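# Load a staple stick onto the open stapler's rail

## Task

Pick up one staple stick from the tray and rest it straddling the rail of the opened stapler with its legs pointing down. The stapler must end up lying flat and resting directly on the table. The result only counts if everything stays in place without the robot supporting it. When finished, release the stick and move the grippers away.

## Robot and tools

Robot: two arms, left_arm and right_arm, each with six joints and a parallel gripper. Joint order per arm: waist, shoulder, elbow, wrist pitch, wrist yaw, wrist roll. Stated joint ranges in radians, in that order: waist -2.618 to 3.054, shoulder 0.000 to 3.142, elbow 0.000 to 3.142, wrist pitch -1.571 to 1.571, wrist yaw -1.571 to 1.571, wrist roll -2.094 to 2.094. The true ends may differ by up to 0.036 rad either way.

Scene frame (used in results): origin on the tabletop midway between the arms, +x out over the table, +z up, left_arm on the +y side. The names left and right do not indicate sides of a camera image. Gripper frame: fingers extend along its +z axis and close along its y axis. The reported end_effector_position is the point between the finger pads, just under 1 cm behind the tips; it can be inaccurate, more so when the arm is stretched far.

Tool execute_actions, argument actions: a list holding either nothing, one action, or one wait. Optional pictures (boolean) toggles camera images in the result; they are included by default.
- Empty list: no command, just returns the current state.
- Action: {"rows": [...], "steps": n} with n from 1 to 15 (default 15). Each step is 1/30 s. Each row is one flat list of 14 numbers, each in [-1, 1], covering both arms even if one is idle: left_arm's six joint values then its opening, then right_arm's six joint values then its opening. One row is applied per step; if there are fewer rows than steps, the last row repeats.
- Joint values are offsets, not poses: they are measured from the joint angles shown in the most recent result that lists them (before any such result, and for later calls within one reply, from where the arm is when the action begins), never from the previous row. Scale: 1.0 equals 1.202 rad for waist, 1.258 shoulder, 1.238 elbow, 2.073 wrist pitch, 2.022 wrist yaw and wrist roll. So all zeros is not a pause; it drives the arm back to that reference angle.
- Opening is absolute: +1 fully open, -1 closed.
- Wait: {"steps": n} with n up to 300; no new command, returns after that many steps since the last result.
A call that asks a joint to go more than 0.036 rad beyond its range is refused and nothing is sent. A target past the real end is clipped to it, and the result may say "joint sent to its limit" (possibly referring to an earlier, still-running action); absence of that message does not prove there is room left.

Motion limits: each step the target stays within a lead of the measured angle (waist 0.202, shoulder 0.258, elbow 0.238, wrist pitch 0.573, wrist yaw and roll 0.522 rad), and all joint targets of an arm are pulled back if they would move its gripper over 70 mm away. Large moves therefore take several steps. Friction may leave a joint up to about 0.031 rad short, and very small commands may not move it at all. Between calls the arms keep heading to the last row's target until they have practically stopped or a step was HELD.

Result lines: the state line gives each gripper's end_effector_position (m) and end_effector_quat_wxyz. Joint positions and Joint velocities list each arm's joints (rad, rad/s) followed by finger-pad gap (m, m/s; fully open is 0.087 m). grip_measured is the finger opening on the command scale; each gripper may be off by about 1 mm of opening, constant within a scene. "joint command not followed" means a clearance check altered or blocked joint targets on some steps. HELD marks steps where all or part of your row was not sent. Joint torques are total drive output with per-arm offset, gain and noise, so they are only a rough contact hint. MOTOR HOT appears from 75 °C; at 90 °C that arm halts for 10 s, and at 100 °C it loses hold and drops; these show as OVER-TEMPERATURE FAULT lines. Holding loads builds heat.

Gripping: the fingers go to where grip_measured matches your number. To hold something, command an opening roughly 0.02 below grip_measured for a firm grip, smaller gap for lighter. Pads give about 20 N each at most; closing fast can squeeze harder and even pop the fingers open.

Tool zoom_image: camera (cam_high, cam_low, cam_left_wrist, cam_right_wrist; each 896x504) and region [x0, y0, x1, y1] in pixels from the top-left corner, at most 504 by 504. Gives a closer look at that camera's latest image.

Tool finished_scene: argument scene, the number of the current scene. Replying without any tool call ends everything.

Cautions: occasional disturbances may tug a held part or shove loose items. Never knock or place anything off the table. Avoid the arms colliding or pressing on each other. Avoid drops, slips, slams and forceful pushes; move smoothly and efficiently. The stapler must not be tipped or lifted, and the stick must stay seated after release.

Each tool is called after "Request:" as name(argument=value, ...) on one line, values as JSON.

## Session

Request:
execute_actions(actions=[])

Scene clock: 0.00 s of 4800.00 s.
left_arm: end_effector_position=(+0.3274, +0.4014, +0.1099) grip_measured=+0.989 end_effector_quat_wxyz=(-0.285, +0.814, -0.303, +0.405) | right_arm: end_effector_position=(+0.1158, +0.0438, +0.3165) grip_measured=+0.980 end_effector_quat_wxyz=(-0.615, +0.788, -0.005, -0.024)
Joint positions: left_arm=[ 0.468  1.007  0.274  0.185  0.214 -2.043  0.087] | right_arm=[ 1.205  1.139  1.003 -0.119 -0.278 -1.598  0.087]
Joint velocities: left_arm=[-0.012  0.017 -0.002  0.081 -0.007 -0.066 -0.   ] | right_arm=[-0.002 -0.027 -0.007 -0.007  0.007  0.022  0.001]
Joint torques (N m, as the arm reports them, + toward a larger angle): no reading
Motor temperatures (°C, as the motors report them): left_arm=[23 24 24 26 25 25] | right_arm=[24 22 26 24 23 25]

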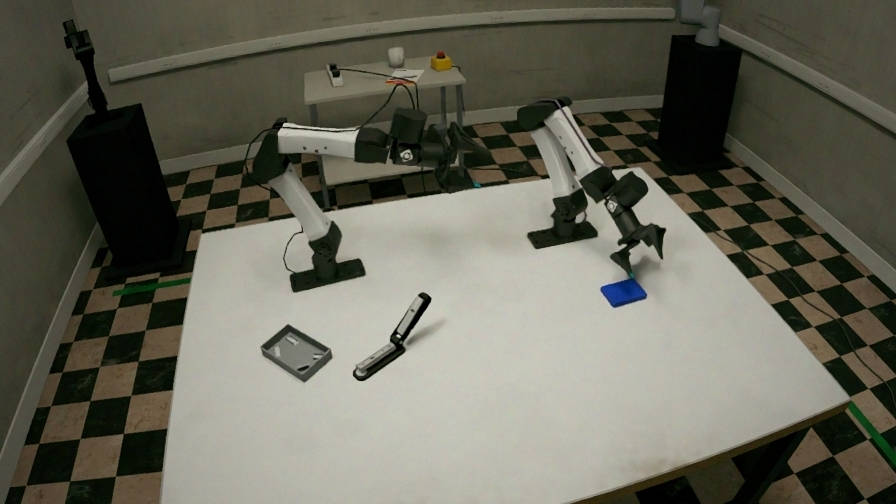

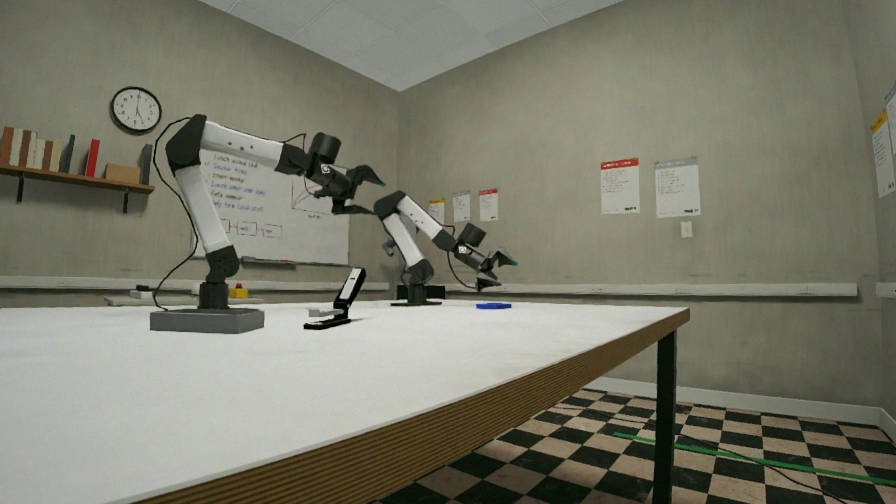

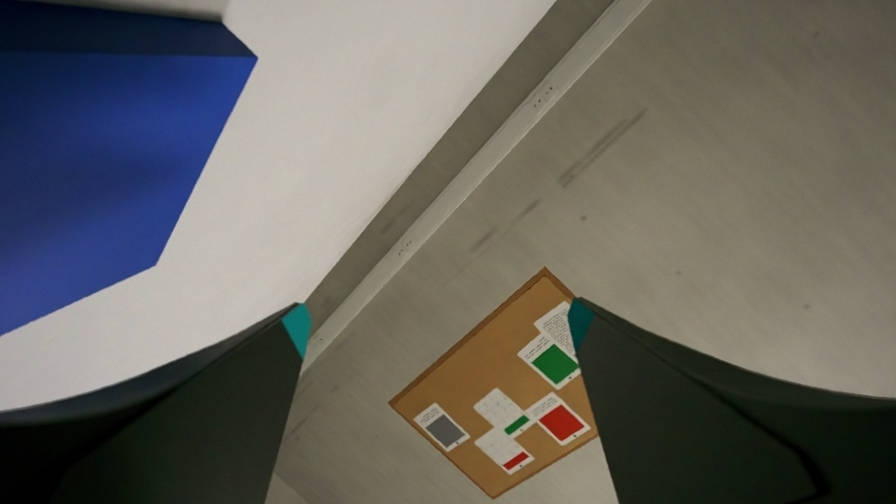

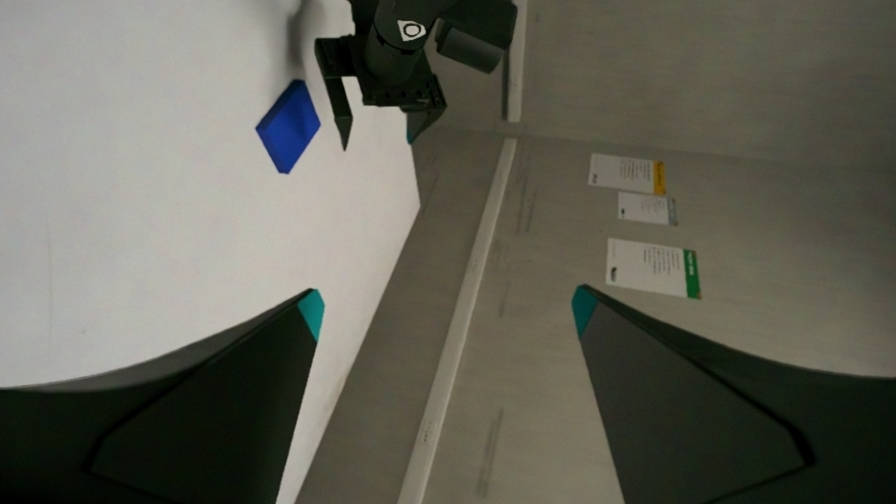

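Request:
zoom_image(camera="cam_high", region=[240, 270, 460, 400])

Region (240, 270, 460, 400) of cam_high's 896x504 image, scaled by 2.291, with more detail than that image has; it fills the top 298 rows of this view, and the rest is white.

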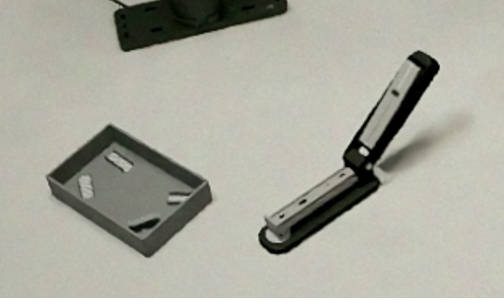

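Request:
execute_actions(actions=[{"rows": [[0,0,0,0,0,0,1,-1,0,0,0.5,0.14,0,1]], "steps": 15}], pictures=false)

Request:
execute_actions(actions=[{"steps": 60}])

Scene clock: 17.13 s of 4800.00 s.
left_arm: end_effector_position=(+0.3274, +0.4014, +0.1099) grip_measured=+0.989 end_effector_quat_wxyz=(-0.285, +0.814, -0.303, +0.405) | right_arm: end_effector_position=(+0.3139, -0.0967, +0.4892) grip_measured=+0.980 end_effector_quat_wxyz=(+0.785, -0.506, +0.168, -0.315)
Joint positions: left_arm=[ 0.468  1.007  0.274  0.185  0.214 -2.043  0.087] | right_arm=[ 0.682  1.139  1.002  0.585 -0.068 -1.598  0.087]
Joint velocities: left_arm=[-0.002  0.007  0.002 -0.022  0.007 -0.022  0.   ] | right_arm=[-1.355  0.007 -0.017  1.253  0.256  0.022  0.001]
Joint torques (N m, as the arm reports them, + toward a larger angle): left_arm=[-0.04 -1.59  6.93  1.66  0.    0.09] | right_arm=[-0.85 -3.15  8.03  2.12  0.01  0.1 ]
Motor temperatures (°C, as the motors report them): left_arm=[23 24 26 30 25 25] | right_arm=[24 23 29 28 23 25]
Steps of this call (steps 1 to 90: nothing new was sent; then 13.63 s passed at rest; steps 91 to 105: all 15 steps of this action). Readings (joint positions):
91: left_arm=[0.468 1.007 0.274 0.185 0.214 -2.043] | right_arm=[1.195 1.139 1.002 -0.096 -0.268 -1.598]
92: left_arm=[0.468 1.007 0.274 0.185 0.214 -2.043] | right_arm=[1.169 1.139 1.002 -0.056 -0.248 -1.598]
94: left_arm=[0.468 1.007 0.274 0.185 0.214 -2.043] | right_arm=[1.102 1.139 1.002 0.042 -0.206 -1.598]
98: left_arm=[0.468 1.007 0.274 0.185 0.214 -2.043] | right_arm=[0.961 1.139 1.002 0.239 -0.139 -1.598]
105: the state above

Scene clock: 19.13 s of 4800.00 s.
left_arm: end_effector_position=(+0.3274, +0.4014, +0.1099) grip_measured=+0.989 end_effector_quat_wxyz=(-0.285, +0.814, -0.303, +0.405) | right_arm: end_effector_position=(+0.3647, -0.3558, +0.5512) grip_measured=+0.980 end_effector_quat_wxyz=(+0.676, -0.296, +0.262, -0.622)
Joint positions: left_arm=[ 0.468  1.007  0.274  0.185  0.214 -2.043  0.087] | right_arm=[ 0.003  1.139  1.002  0.895  0.009 -1.598  0.087]
Joint velocities: left_arm=[-0.002  0.007 -0.007  0.007 -0.037  0.022 -0.001] | right_arm=[-0.007  0.002 -0.002 -0.037 -0.022  0.007 -0.001]
Joint torques (N m, as the arm reports them, + toward a larger angle): left_arm=[-0.02 -1.6   6.85  1.65 -0.03  0.09] | right_arm=[-0.31 -2.83  7.69  1.67 -0.15  0.08]
Motor temperatures (°C, as the motors report them): left_arm=[23 24 26 30 25 25] | right_arm=[24 23 29 28 23 25]
Steps of this call (steps 1 to 45: the robot went on to your last target; steps 46 to 60: nothing new was sent). Readings (joint positions):
1: left_arm=[0.468 1.007 0.274 0.185 0.214 -2.043] | right_arm=[0.632 1.139 1.002 0.627 -0.060 -1.598]
2: left_arm=[0.468 1.007 0.274 0.185 0.214 -2.043] | right_arm=[0.578 1.139 1.002 0.666 -0.052 -1.598]
4: left_arm=[0.468 1.007 0.274 0.185 0.214 -2.043] | right_arm=[0.459 1.139 1.002 0.733 -0.040 -1.598]
8: left_arm=[0.468 1.007 0.274 0.185 0.214 -2.043] | right_arm=[0.180 1.139 1.002 0.822 -0.020 -1.598]
60: the state above
All arms were judged still, so your last target was given up. Only a new action makes them travel on or press farther. Fingers that are still opening or closing keep moving.

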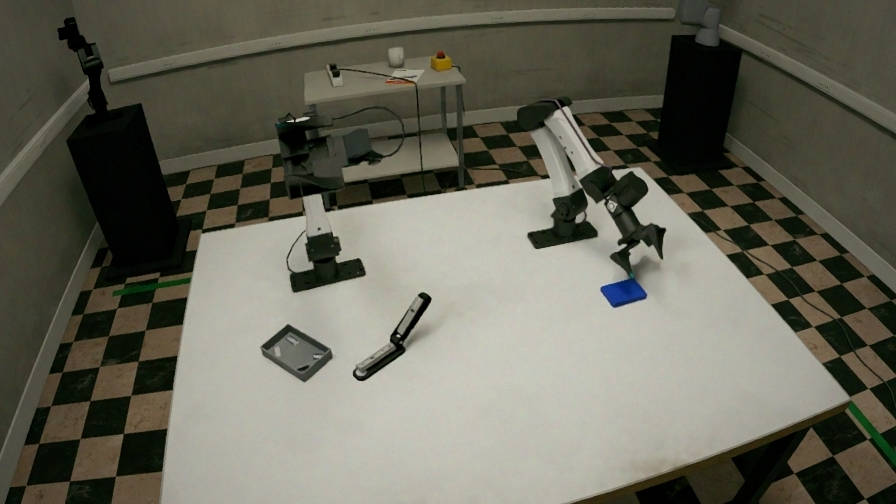

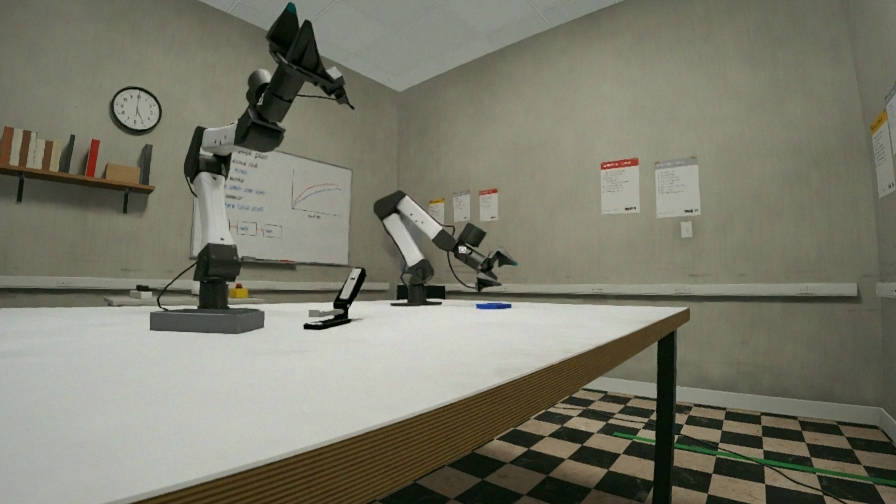

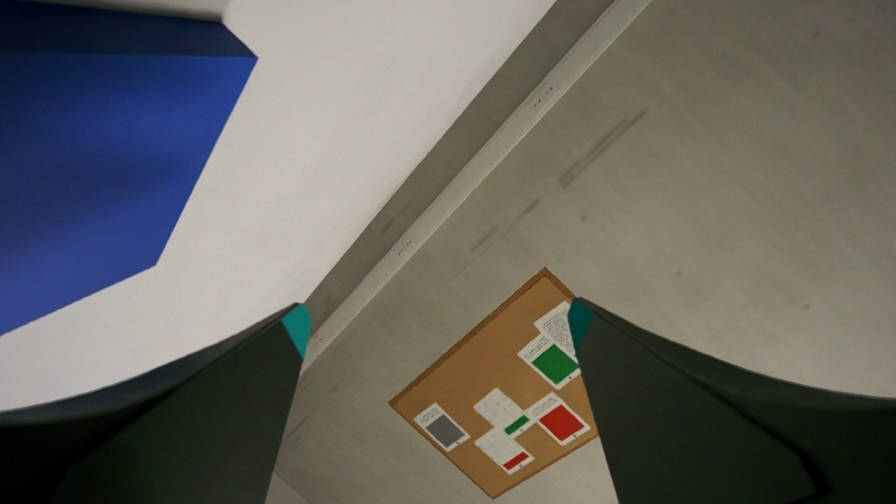

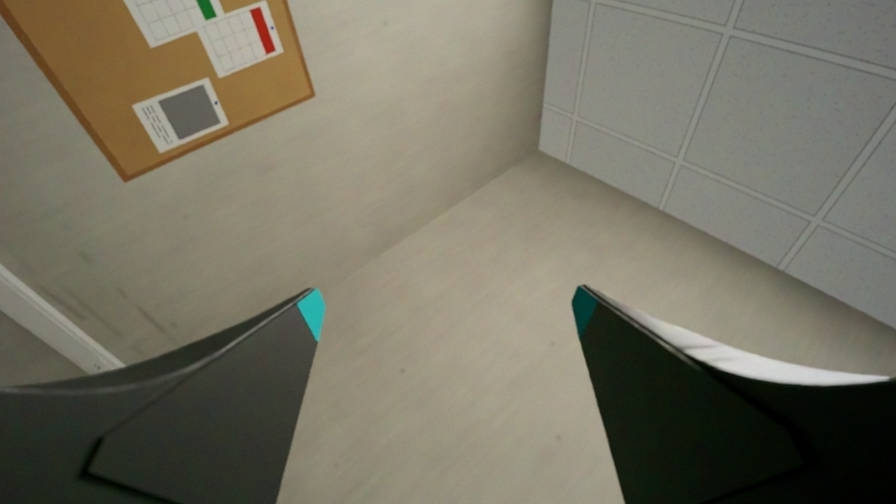

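Request:
execute_actions(actions=[{"rows": [[0,0,0,0,0,0,1,0,0,0,-1,0,0,1]], "steps": 15}], pictures=false)

Request:
execute_actions(actions=[{"steps": 50}], pictures=false)

Request:
execute_actions(actions=[{"rows": [[0,0,0,0,0,0,1,0,0,0,-0.125,0,0,1]], "steps": 15}])

Scene clock: 26.97 s of 4800.00 s.
left_arm: end_effector_position=(+0.3274, +0.4014, +0.1099) grip_measured=+0.989 end_effector_quat_wxyz=(-0.285, +0.814, -0.303, +0.405) | right_arm: end_effector_position=(+0.4236, -0.3490, +0.3173) grip_measured=+0.980 end_effector_quat_wxyz=(-0.447, +0.597, -0.522, +0.414)
Joint positions: left_arm=[ 0.468  1.007  0.274  0.185  0.214 -2.043  0.087] | right_arm=[ 0.003  1.133  1.003 -0.129  0.009 -1.598  0.087]
Joint velocities: left_arm=[-0.002 -0.002  0.007 -0.037 -0.022  0.022  0.   ] | right_arm=[-0.002 -0.022  0.012 -2.     0.037  0.037  0.001]
Joint torques (N m, as the arm reports them, + toward a larger angle): left_arm=[ 0.03 -1.61  6.94  1.64  0.    0.11] | right_arm=[-0.29 -3.1   8.21  2.26 -0.18  0.09]
Motor temperatures (°C, as the motors report them): left_arm=[23 24 27 31 25 25] | right_arm=[24 23 30 28 23 25]
Steps of this call (steps 1 to 90: nothing new was sent; then 4.33 s passed at rest; steps 91 to 105: all 15 steps of this action). Readings (joint positions):
91: left_arm=[0.468 1.007 0.274 0.185 0.214 -2.043] | right_arm=[0.003 1.137 1.003 0.856 0.009 -1.598]
92: left_arm=[0.468 1.007 0.274 0.185 0.214 -2.043] | right_arm=[0.003 1.133 1.003 0.794 0.009 -1.598]
94: left_arm=[0.468 1.007 0.274 0.185 0.214 -2.043] | right_arm=[0.003 1.133 1.003 0.655 0.009 -1.598]
98: left_arm=[0.468 1.007 0.274 0.185 0.214 -2.043] | right_arm=[0.003 1.133 1.003 0.371 0.009 -1.598]
105: the state above

Scene clock: 28.63 s of 4800.00 s.
left_arm: end_effector_position=(+0.3274, +0.4014, +0.1099) grip_measured=+0.989 end_effector_quat_wxyz=(-0.285, +0.814, -0.303, +0.405) | right_arm: end_effector_position=(+0.2526, -0.3687, +0.1409) grip_measured=+0.980 end_effector_quat_wxyz=(-0.098, +0.748, -0.650, +0.096)
Joint positions: left_arm=[ 0.468  1.007  0.274  0.185  0.214 -2.043  0.087] | right_arm=[ 0.003  1.133  1.003 -1.164  0.009 -1.598  0.087]
Joint velocities: left_arm=[-0.002 -0.012 -0.007  0.022  0.007 -0.022 -0.   ] | right_arm=[-0.017  0.012  0.007  0.022 -0.007  0.037  0.   ]
Joint torques (N m, as the arm reports them, + toward a larger angle): left_arm=[ 0.07 -1.52  6.88  1.66 -0.02  0.11] | right_arm=[-0.29 -1.95  7.02  0.82 -0.22  0.04]
Motor temperatures (°C, as the motors report them): left_arm=[23 24 27 32 25 25] | right_arm=[24 23 30 28 23 25]
Steps of this call (steps 1 to 45: the robot went on to your last target; steps 46 to 50: nothing new was sent). Readings (joint positions):
1: left_arm=[0.468 1.007 0.274 0.185 0.214 -2.043] | right_arm=[0.003 1.133 1.003 -0.202 0.009 -1.598]
2: left_arm=[0.468 1.007 0.274 0.185 0.214 -2.043] | right_arm=[0.003 1.133 1.003 -0.273 0.009 -1.598]
4: left_arm=[0.468 1.007 0.274 0.185 0.214 -2.043] | right_arm=[0.003 1.133 1.003 -0.417 0.009 -1.598]
8: left_arm=[0.468 1.007 0.274 0.185 0.214 -2.043] | right_arm=[0.003 1.133 1.003 -0.706 0.009 -1.598]
50: the state above
All arms were judged still, so your last target was given up. Only a new action makes them travel on or press farther. Fingers that are still opening or closing keep moving.

Scene clock: 29.13 s of 4800.00 s.
left_arm: end_effector_position=(+0.3274, +0.4014, +0.1099) grip_measured=+0.989 end_effector_quat_wxyz=(-0.285, +0.814, -0.303, +0.405) | right_arm: end_effector_position=(+0.1947, -0.3754, +0.1314) grip_measured=+0.980 end_effector_quat_wxyz=(-0.011, +0.755, -0.655, +0.016)
Joint positions: left_arm=[ 0.468  1.007  0.274  0.185  0.214 -2.043  0.087] | right_arm=[ 0.003  1.133  1.003 -1.402  0.009 -1.598  0.087]
Joint velocities: left_arm=[-0.007 -0.002 -0.012  0.022 -0.022 -0.007 -0.001] | right_arm=[ 0.002  0.002  0.002 -0.154 -0.051 -0.022 -0.   ]
Joint torques (N m, as the arm reports them, + toward a larger angle): left_arm=[ 0.03 -1.62  6.85  1.64  0.01  0.1 ] | right_arm=[-0.3  -2.02  6.67  0.29 -0.22  0.03]
Motor temperatures (°C, as the motors report them): left_arm=[23 24 27 32 25 25] | right_arm=[24 23 30 27 23 25]
Steps of this call (steps 1 to 15: all 15 steps of this action). Readings (joint positions):
1: left_arm=[0.468 1.007 0.274 0.185 0.214 -2.043] | right_arm=[0.003 1.133 1.003 -1.185 0.009 -1.598]
2: left_arm=[0.468 1.007 0.274 0.185 0.214 -2.043] | right_arm=[0.003 1.133 1.003 -1.226 0.009 -1.598]
4: left_arm=[0.468 1.007 0.274 0.185 0.214 -2.043] | right_arm=[0.003 1.133 1.003 -1.300 0.009 -1.598]
8: left_arm=[0.468 1.007 0.274 0.185 0.214 -2.043] | right_arm=[0.003 1.133 1.003 -1.370 0.009 -1.598]
15: the state above

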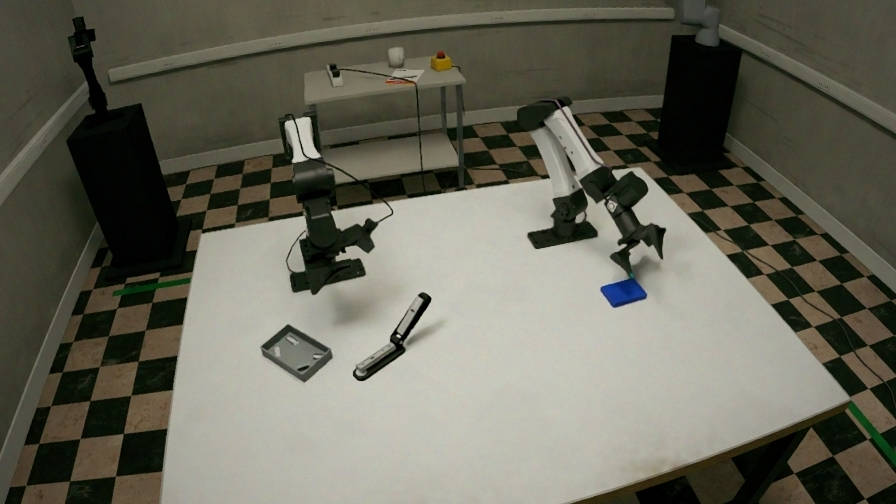

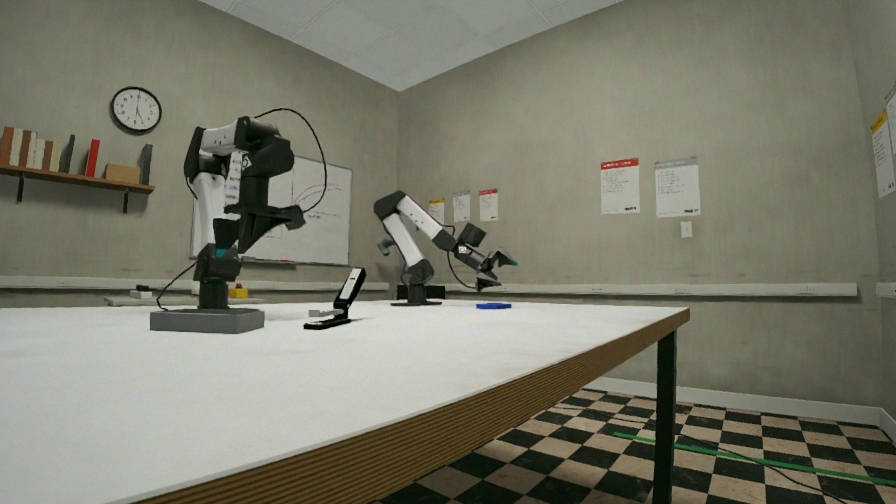

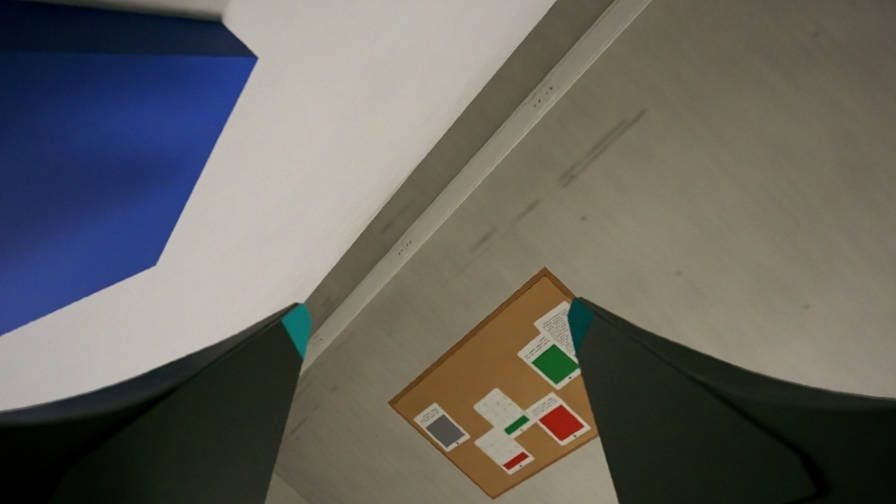

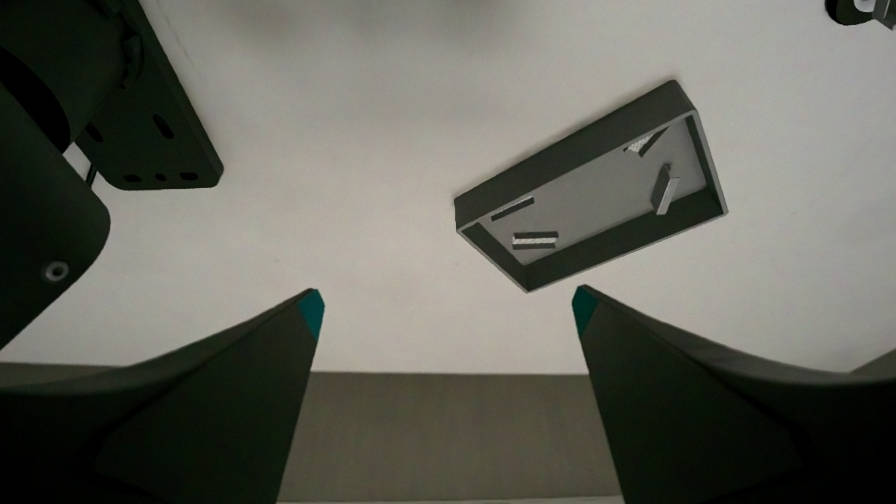

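Request:
execute_actions(actions=[{"rows": [[0,0,0,0,0,0,1,0,0.45,0.14,0.17,0,0.77,1]], "steps": 15}], pictures=false)

Request:
execute_actions(actions=[{"steps": 40}])

Scene clock: 38.07 s of 4800.00 s.
left_arm: end_effector_position=(+0.3274, +0.4014, +0.1099) grip_measured=+0.989 end_effector_quat_wxyz=(-0.285, +0.814, -0.303, +0.405) | right_arm: end_effector_position=(+0.2682, -0.3367, +0.0505) grip_measured=+0.980 end_effector_quat_wxyz=(-0.026, -0.198, +0.980, -0.002)
Joint positions: left_arm=[ 0.468  1.007  0.274  0.185  0.214 -2.043  0.087] | right_arm=[ 0.003  1.721  1.171 -1.072  0.009 -0.283  0.087]
Joint velocities: left_arm=[-0.002 -0.012  0.012 -0.081  0.022  0.007  0.001] | right_arm=[ 0.002 -0.017 -0.002  0.007  0.037  1.648 -0.   ]
Joint torques (N m, as the arm reports them, + toward a larger angle): left_arm=[-0.02 -1.66  6.96  1.67  0.01  0.08] | right_arm=[-0.28 -8.49  6.87  0.5  -0.17  0.07]
Motor temperatures (°C, as the motors report them): left_arm=[23 24 28 33 25 25] | right_arm=[24 23 30 26 23 25]
Steps of this call (steps 1 to 15: the robot went on to your last target; steps 16 to 90: nothing new was sent; then 5.43 s passed at rest; steps 91 to 105: all 15 steps of this action). Readings (joint positions):
91: left_arm=[0.468 1.007 0.274 0.185 0.214 -2.043] | right_arm=[0.003 1.154 1.018 -1.404 0.009 -1.542]
92: left_arm=[0.468 1.007 0.274 0.185 0.214 -2.043] | right_arm=[0.003 1.203 1.054 -1.378 0.009 -1.468]
94: left_arm=[0.468 1.007 0.274 0.185 0.214 -2.043] | right_arm=[0.003 1.336 1.122 -1.282 0.009 -1.298]
98: left_arm=[0.468 1.007 0.274 0.185 0.214 -2.043] | right_arm=[0.003 1.642 1.171 -1.115 0.009 -0.903]
105: the state above

Scene clock: 39.40 s of 4800.00 s.
left_arm: end_effector_position=(+0.3274, +0.4014, +0.1099) grip_measured=+0.989 end_effector_quat_wxyz=(-0.285, +0.814, -0.303, +0.405) | right_arm: end_effector_position=(+0.2666, -0.3272, +0.0503) grip_measured=+0.980 end_effector_quat_wxyz=(-0.023, -0.082, +0.996, -0.005)
Joint positions: left_arm=[ 0.468  1.007  0.274  0.185  0.214 -2.043  0.087] | right_arm=[ 0.003  1.721  1.171 -1.068  0.009 -0.049  0.087]
Joint velocities: left_arm=[ 0.002 -0.002 -0.007 -0.095 -0.066  0.022 -0.001] | right_arm=[ 0.012 -0.007 -0.007 -0.007  0.007  0.037  0.   ]
Joint torques (N m, as the arm reports them, + toward a larger angle): left_arm=[-0.03 -1.61  6.81  1.66 -0.01  0.1 ] | right_arm=[-0.29 -8.5   6.87  0.54 -0.15  0.12]
Motor temperatures (°C, as the motors report them): left_arm=[23 24 28 33 25 25] | right_arm=[24 23 30 26 23 25]
Steps of this call (steps 1 to 30: the robot went on to your last target; steps 31 to 40: nothing new was sent). Readings (joint positions):
1: left_arm=[0.468 1.007 0.274 0.185 0.214 -2.043] | right_arm=[0.003 1.721 1.171 -1.071 0.009 -0.236]
2: left_arm=[0.468 1.007 0.274 0.185 0.214 -2.043] | right_arm=[0.003 1.721 1.171 -1.070 0.009 -0.198]
4: left_arm=[0.468 1.007 0.274 0.185 0.214 -2.043] | right_arm=[0.003 1.721 1.171 -1.069 0.009 -0.144]
8: left_arm=[0.468 1.007 0.274 0.185 0.214 -2.043] | right_arm=[0.003 1.721 1.171 -1.068 0.009 -0.087]
40: the state above
All arms were judged still, so your last target was given up. Only a new action makes them travel on or press farther. Fingers that are still opening or closing keep moving.

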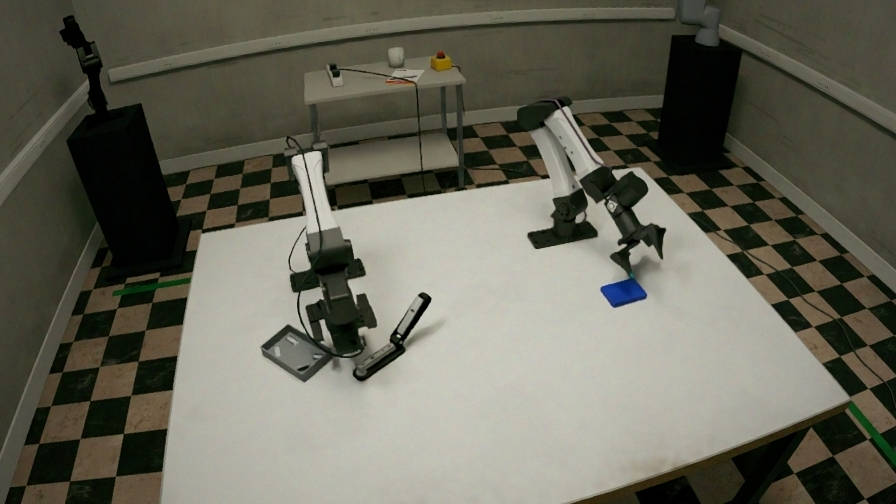

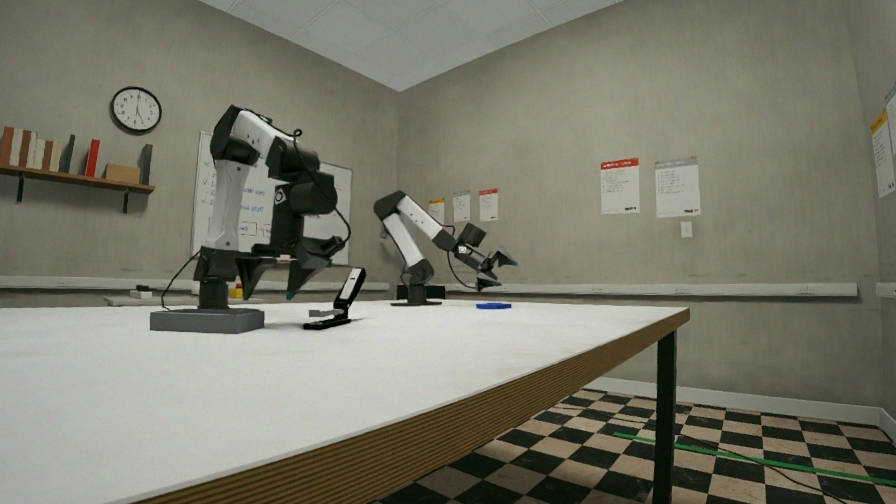

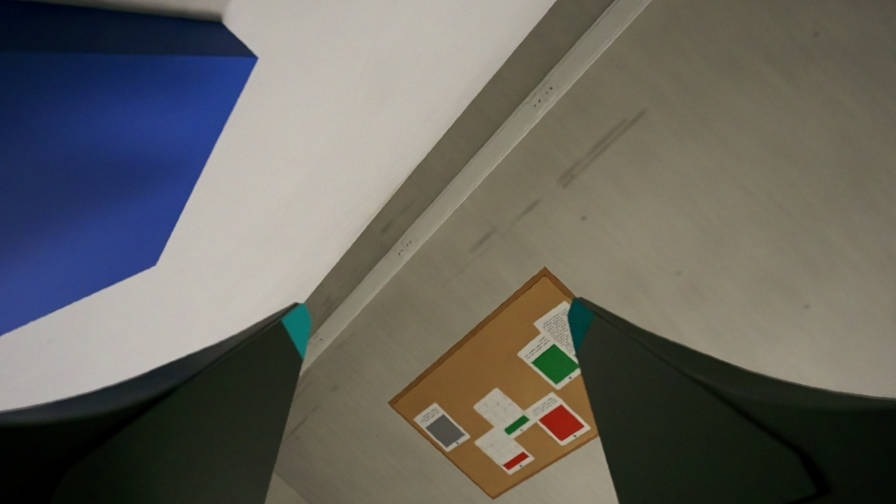

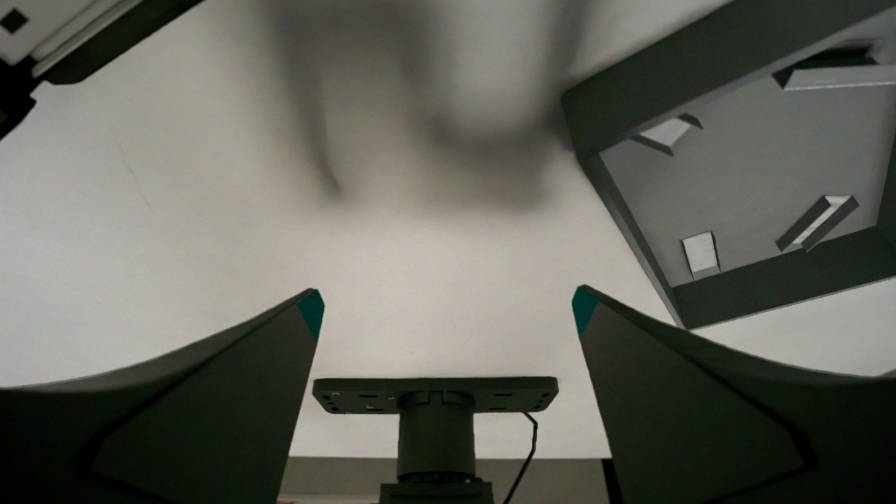

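Request:
execute_actions(actions=[{"rows": [[0,0,0,0,0,0,1,0,0,0.12,-0.06,0,0,1],[0,0,0,0,0,0,1,0,0,0.12,-0.06,0,0,1],[0,0,0,0,0,0,1,0,0,0.12,-0.06,0,0,1],[0,0,0,0,0,0,1,0,0,0.12,-0.06,0,0,1],[0,0,0,0,0,0,1,0,0,0.12,-0.06,0,0,1],[0,0,0,0,0,0,1,-0.35,0,0.12,-0.06,0,0,1]], "steps": 15}], pictures=false)

Request:
execute_actions(actions=[{"steps": 30}])

Scene clock: 49.00 s of 4800.00 s.
left_arm: end_effector_position=(+0.3274, +0.4014, +0.1099) grip_measured=+0.989 end_effector_quat_wxyz=(-0.285, +0.814, -0.303, +0.405) | right_arm: end_effector_position=(+0.2682, -0.4424, +0.0782) grip_measured=+0.980 end_effector_quat_wxyz=(-0.011, +0.140, +0.990, -0.007)
Joint positions: left_arm=[ 0.468  1.007  0.274  0.185  0.214 -2.043  0.087] | right_arm=[-0.443  1.729  1.299 -1.161  0.018 -0.05   0.087]
Joint velocities: left_arm=[ 0.002 -0.022 -0.012 -0.11   0.066 -0.022  0.001] | right_arm=[ 0.076 -0.007  0.007 -0.154 -0.007 -0.007 -0.   ]
Joint torques (N m, as the arm reports them, + toward a larger angle): left_arm=[-0.01 -1.65  6.89  1.63  0.    0.11] | right_arm=[ 1.52 -7.63  8.44  0.27 -0.24  0.04]
Motor temperatures (°C, as the motors report them): left_arm=[23 24 29 33 25 25] | right_arm=[24 26 30 26 23 25]
Steps of this call (steps 1 to 90: nothing new was sent; then 6.10 s passed at rest; steps 91 to 105: all 15 steps of this action). Readings (joint positions):
91: left_arm=[0.468 1.007 0.274 0.185 0.214 -2.043] | right_arm=[0.003 1.724 1.189 -1.090 0.009 -0.049]
92: left_arm=[0.468 1.007 0.274 0.185 0.214 -2.043] | right_arm=[0.003 1.729 1.220 -1.119 0.009 -0.049]
94: left_arm=[0.468 1.007 0.274 0.185 0.214 -2.043] | right_arm=[0.003 1.729 1.275 -1.136 0.009 -0.049]
98: left_arm=[0.468 1.007 0.274 0.185 0.214 -2.043] | right_arm=[-0.127 1.729 1.299 -1.143 -0.007 -0.050]
105: the state above

Scene clock: 50.00 s of 4800.00 s.
left_arm: end_effector_position=(+0.3274, +0.4014, +0.1099) grip_measured=+0.989 end_effector_quat_wxyz=(-0.285, +0.814, -0.303, +0.405) | right_arm: end_effector_position=(+0.2664, -0.4360, +0.0789) grip_measured=+0.980 end_effector_quat_wxyz=(-0.018, +0.131, +0.991, -0.004)
Joint positions: left_arm=[ 0.468  1.007  0.274  0.185  0.214 -2.043  0.087] | right_arm=[-0.423  1.729  1.299 -1.176  0.015 -0.05   0.087]
Joint velocities: left_arm=[-0.002  0.002 -0.002 -0.139  0.037 -0.037  0.   ] | right_arm=[ 0.007  0.022 -0.012 -0.022  0.007 -0.022  0.001]
Joint torques (N m, as the arm reports them, + toward a larger angle): left_arm=[ 0.03 -1.76  6.84  1.67 -0.03  0.1 ] | right_arm=[ 0.21 -7.63  8.35  0.2  -0.21  0.03]
Motor temperatures (°C, as the motors report them): left_arm=[23 24 29 33 25 25] | right_arm=[24 26 31 26 23 25]
Steps of this call (steps 1 to 30: the robot went on to your last target). Readings (joint positions):
1: left_arm=[0.468 1.007 0.274 0.185 0.214 -2.043] | right_arm=[-0.438 1.729 1.299 -1.164 0.018 -0.050]
2: left_arm=[0.468 1.007 0.274 0.185 0.214 -2.043] | right_arm=[-0.433 1.729 1.299 -1.167 0.017 -0.050]
4: left_arm=[0.468 1.007 0.274 0.185 0.214 -2.043] | right_arm=[-0.425 1.729 1.299 -1.171 0.016 -0.050]
8: left_arm=[0.468 1.007 0.274 0.185 0.214 -2.043] | right_arm=[-0.423 1.729 1.299 -1.174 0.015 -0.050]
30: the state above
All arms were judged still, so your last target was given up. Only a new action makes them travel on or press farther. Fingers that are still opening or closing keep moving.

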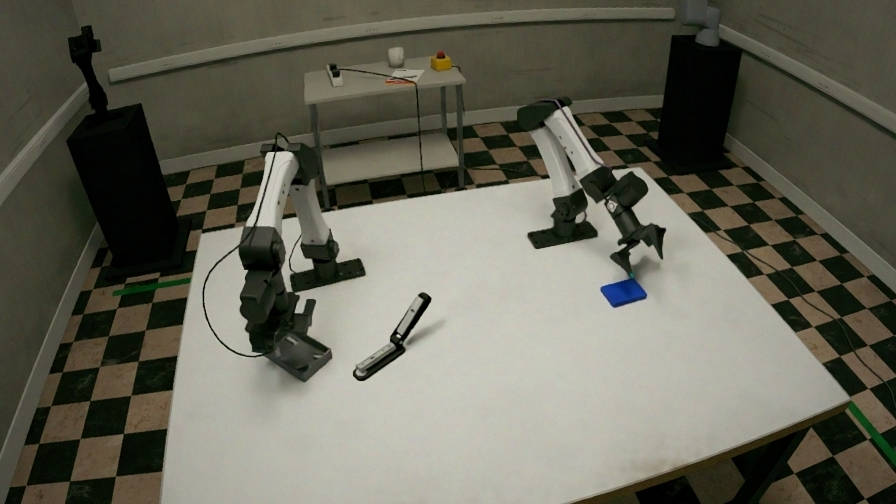

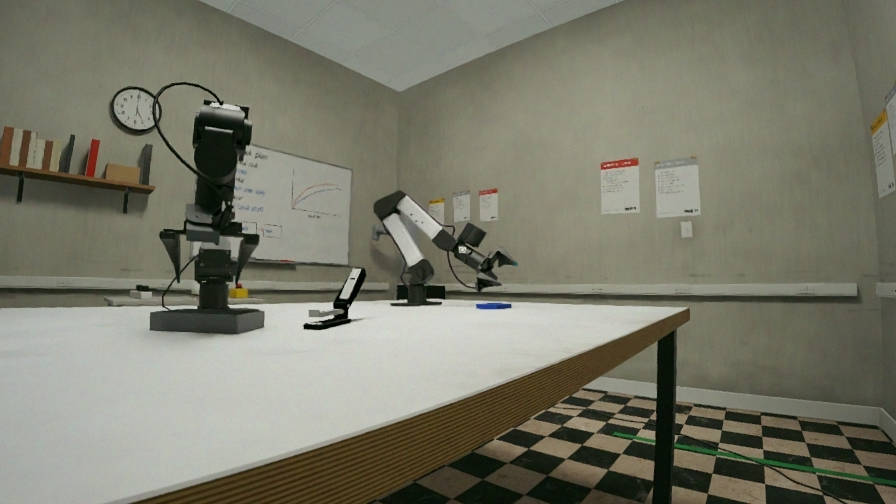

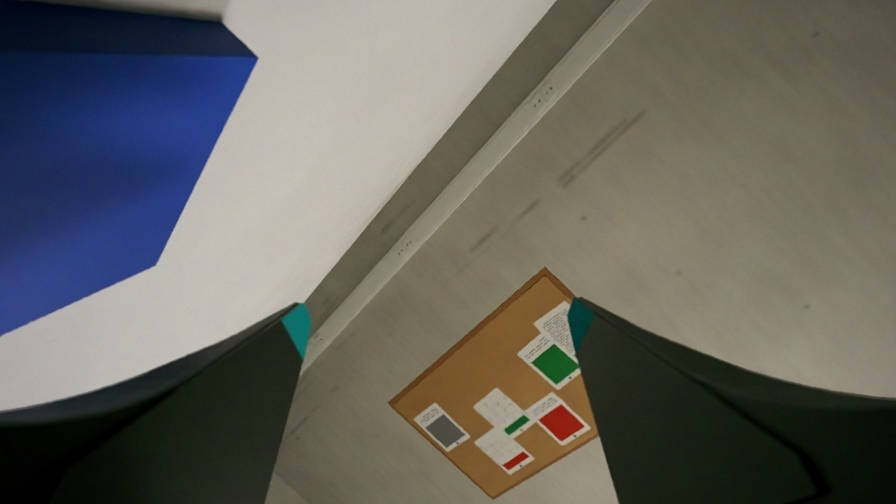

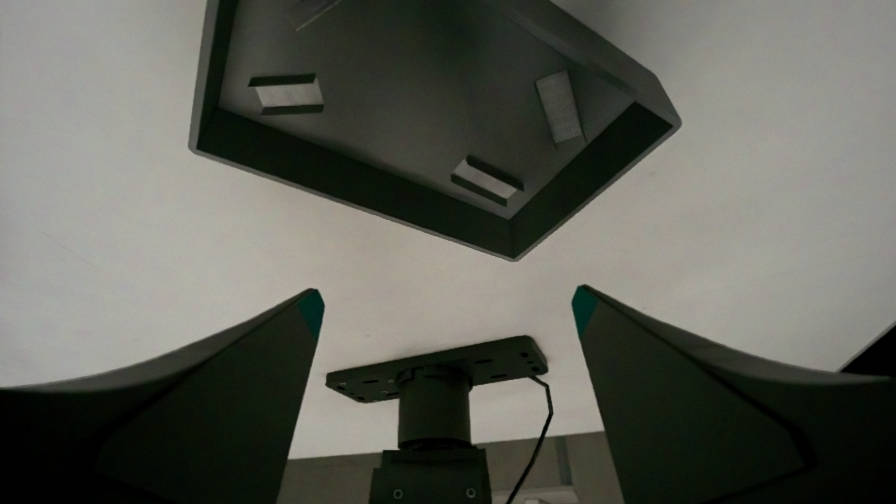

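Request:
execute_actions(actions=[{"rows": [[0,0,0,0,0,0,1,-0.1,0.13,0.144,0,0,0,0]], "steps": 15}], pictures=false)

Request:
execute_actions(actions=[{"steps": 30}])

Scene clock: 61.87 s of 4800.00 s.
left_arm: end_effector_position=(+0.3274, +0.4014, +0.1099) grip_measured=+0.989 end_effector_quat_wxyz=(-0.285, +0.814, -0.303, +0.405) | right_arm: end_effector_position=(+0.2902, -0.4836, +0.0663) grip_measured=+0.000 end_effector_quat_wxyz=(-0.020, +0.194, +0.981, -0.003)
Joint positions: left_arm=[ 0.468  1.007  0.274  0.185  0.214 -2.043  0.087] | right_arm=[-0.551  1.89   1.45  -1.167  0.015 -0.05   0.044]
Joint velocities: left_arm=[ 0.007  0.012 -0.012  0.051  0.066 -0.007  0.001] | right_arm=[-0.007 -0.012  0.002  0.037 -0.022 -0.037  0.001]
Joint torques (N m, as the arm reports them, + toward a larger angle): left_arm=[-0.01 -1.71  6.89  1.64 -0.02  0.09] | right_arm=[ 0.26 -8.26  9.02  0.28 -0.15  0.03]
Motor temperatures (°C, as the motors report them): left_arm=[23 24 30 34 25 25] | right_arm=[24 27 32 25 23 25]
Steps of this call (steps 1 to 90: nothing new was sent; then 8.37 s passed at rest; steps 91 to 105: all 15 steps of this action). Readings (joint positions):
91: left_arm=[0.468 1.007 0.274 0.185 0.214 -2.043] | right_arm=[-0.435 1.749 1.327 -1.199 0.010 -0.050]
92: left_arm=[0.468 1.007 0.274 0.185 0.214 -2.043] | right_arm=[-0.459 1.790 1.378 -1.211 0.008 -0.050]
94: left_arm=[0.468 1.007 0.274 0.185 0.214 -2.043] | right_arm=[-0.516 1.856 1.441 -1.179 0.009 -0.050]
98: left_arm=[0.468 1.007 0.274 0.185 0.214 -2.043] | right_arm=[-0.552 1.890 1.450 -1.167 0.015 -0.050]
105: the state above

Scene clock: 62.87 s of 4800.00 s.
left_arm: end_effector_position=(+0.3274, +0.4014, +0.1099) grip_measured=+0.989 end_effector_quat_wxyz=(-0.285, +0.814, -0.303, +0.405) | right_arm: end_effector_position=(+0.2902, -0.4836, +0.0663) grip_measured=+0.000 end_effector_quat_wxyz=(-0.020, +0.194, +0.981, -0.003)
Joint positions: left_arm=[ 0.468  1.007  0.274  0.185  0.214 -2.043  0.087] | right_arm=[-0.551  1.89   1.45  -1.167  0.015 -0.05   0.044]
Joint velocities: left_arm=[ 0.002 -0.002  0.007 -0.022  0.066 -0.007 -0.   ] | right_arm=[ 0.002  0.012 -0.012 -0.022  0.037 -0.022 -0.001]
Joint torques (N m, as the arm reports them, + toward a larger angle): left_arm=[-0.07 -1.63  6.87  1.66 -0.01  0.12] | right_arm=[ 0.28 -8.26  8.98  0.27 -0.15  0.02]
Motor temperatures (°C, as the motors report them): left_arm=[23 24 30 34 25 25] | right_arm=[24 27 32 25 23 25]
Steps of this call (steps 1 to 15: the robot went on to your last target; steps 16 to 30: nothing new was sent). Readings (joint positions):
1: left_arm=[0.468 1.007 0.274 0.185 0.214 -2.043] | right_arm=[-0.551 1.890 1.450 -1.167 0.015 -0.050]
2: left_arm=[0.468 1.007 0.274 0.185 0.214 -2.043] | right_arm=[-0.551 1.890 1.450 -1.167 0.015 -0.050]
4: left_arm=[0.468 1.007 0.274 0.185 0.214 -2.043] | right_arm=[-0.551 1.890 1.450 -1.167 0.015 -0.050]
8: left_arm=[0.468 1.007 0.274 0.185 0.214 -2.043] | right_arm=[-0.551 1.890 1.450 -1.167 0.015 -0.050]
30: the state above
All arms were judged still, so your last target was given up. Only a new action makes them travel on or press farther. Fingers that are still opening or closing keep moving.

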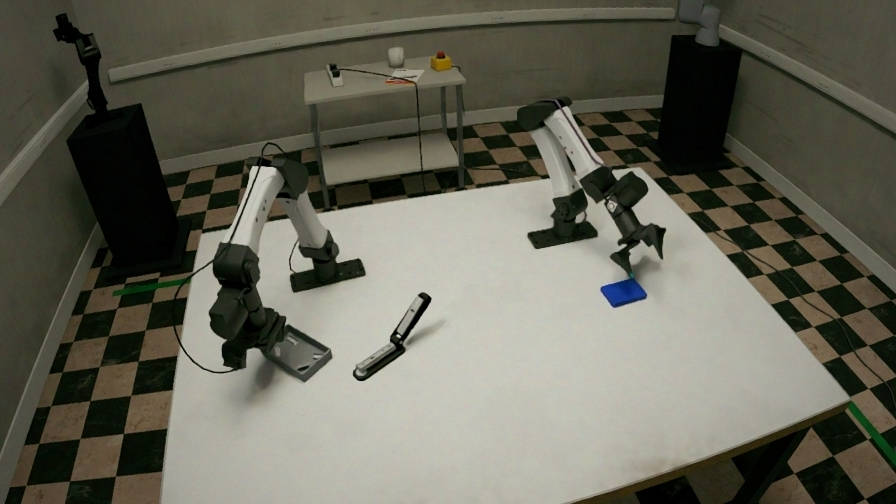

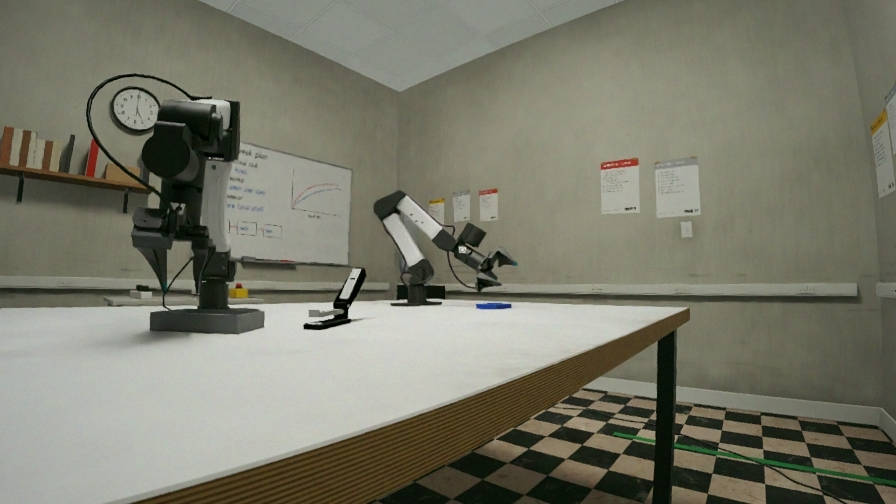

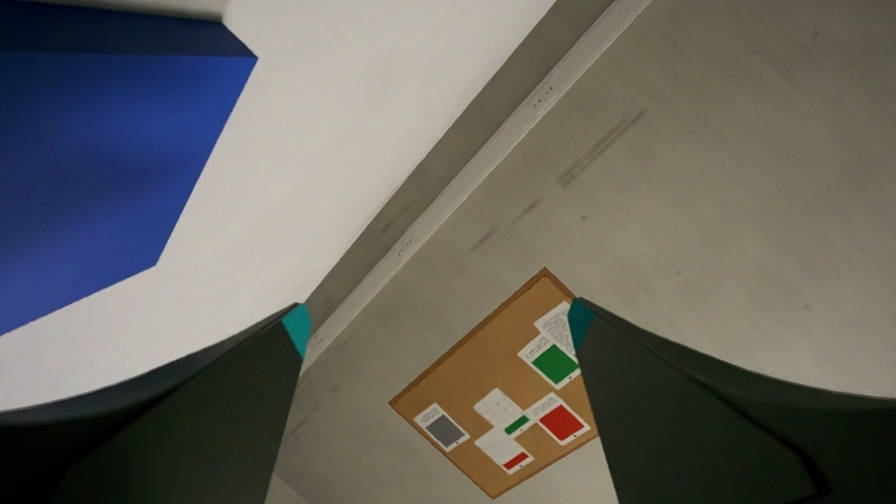

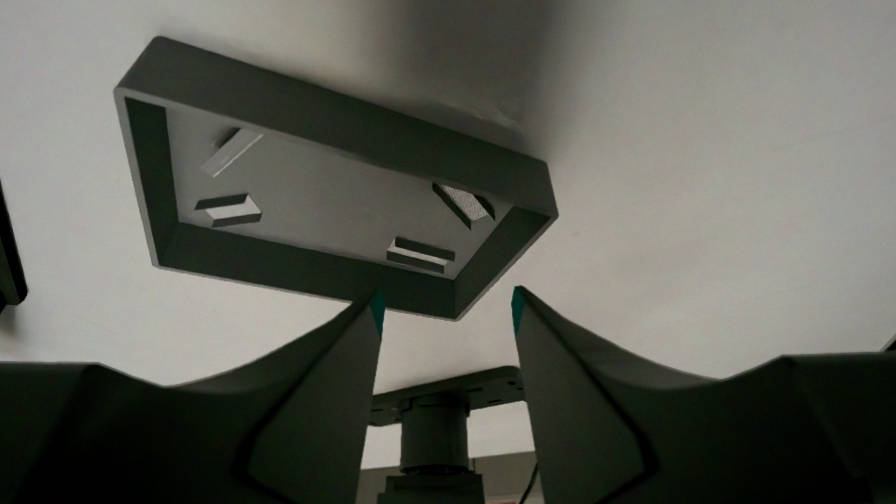

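Request:
zoom_image(camera="cam_right_wrist", region=[150, 100, 550, 300])

Region (150, 100, 550, 300) of cam_right_wrist's 896x504 image, scaled by 1.260, with more detail than that image has.

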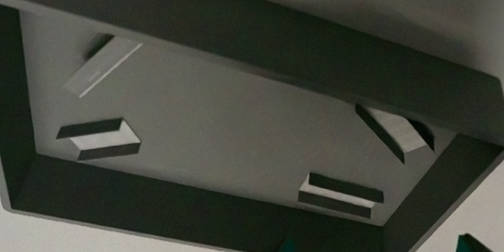

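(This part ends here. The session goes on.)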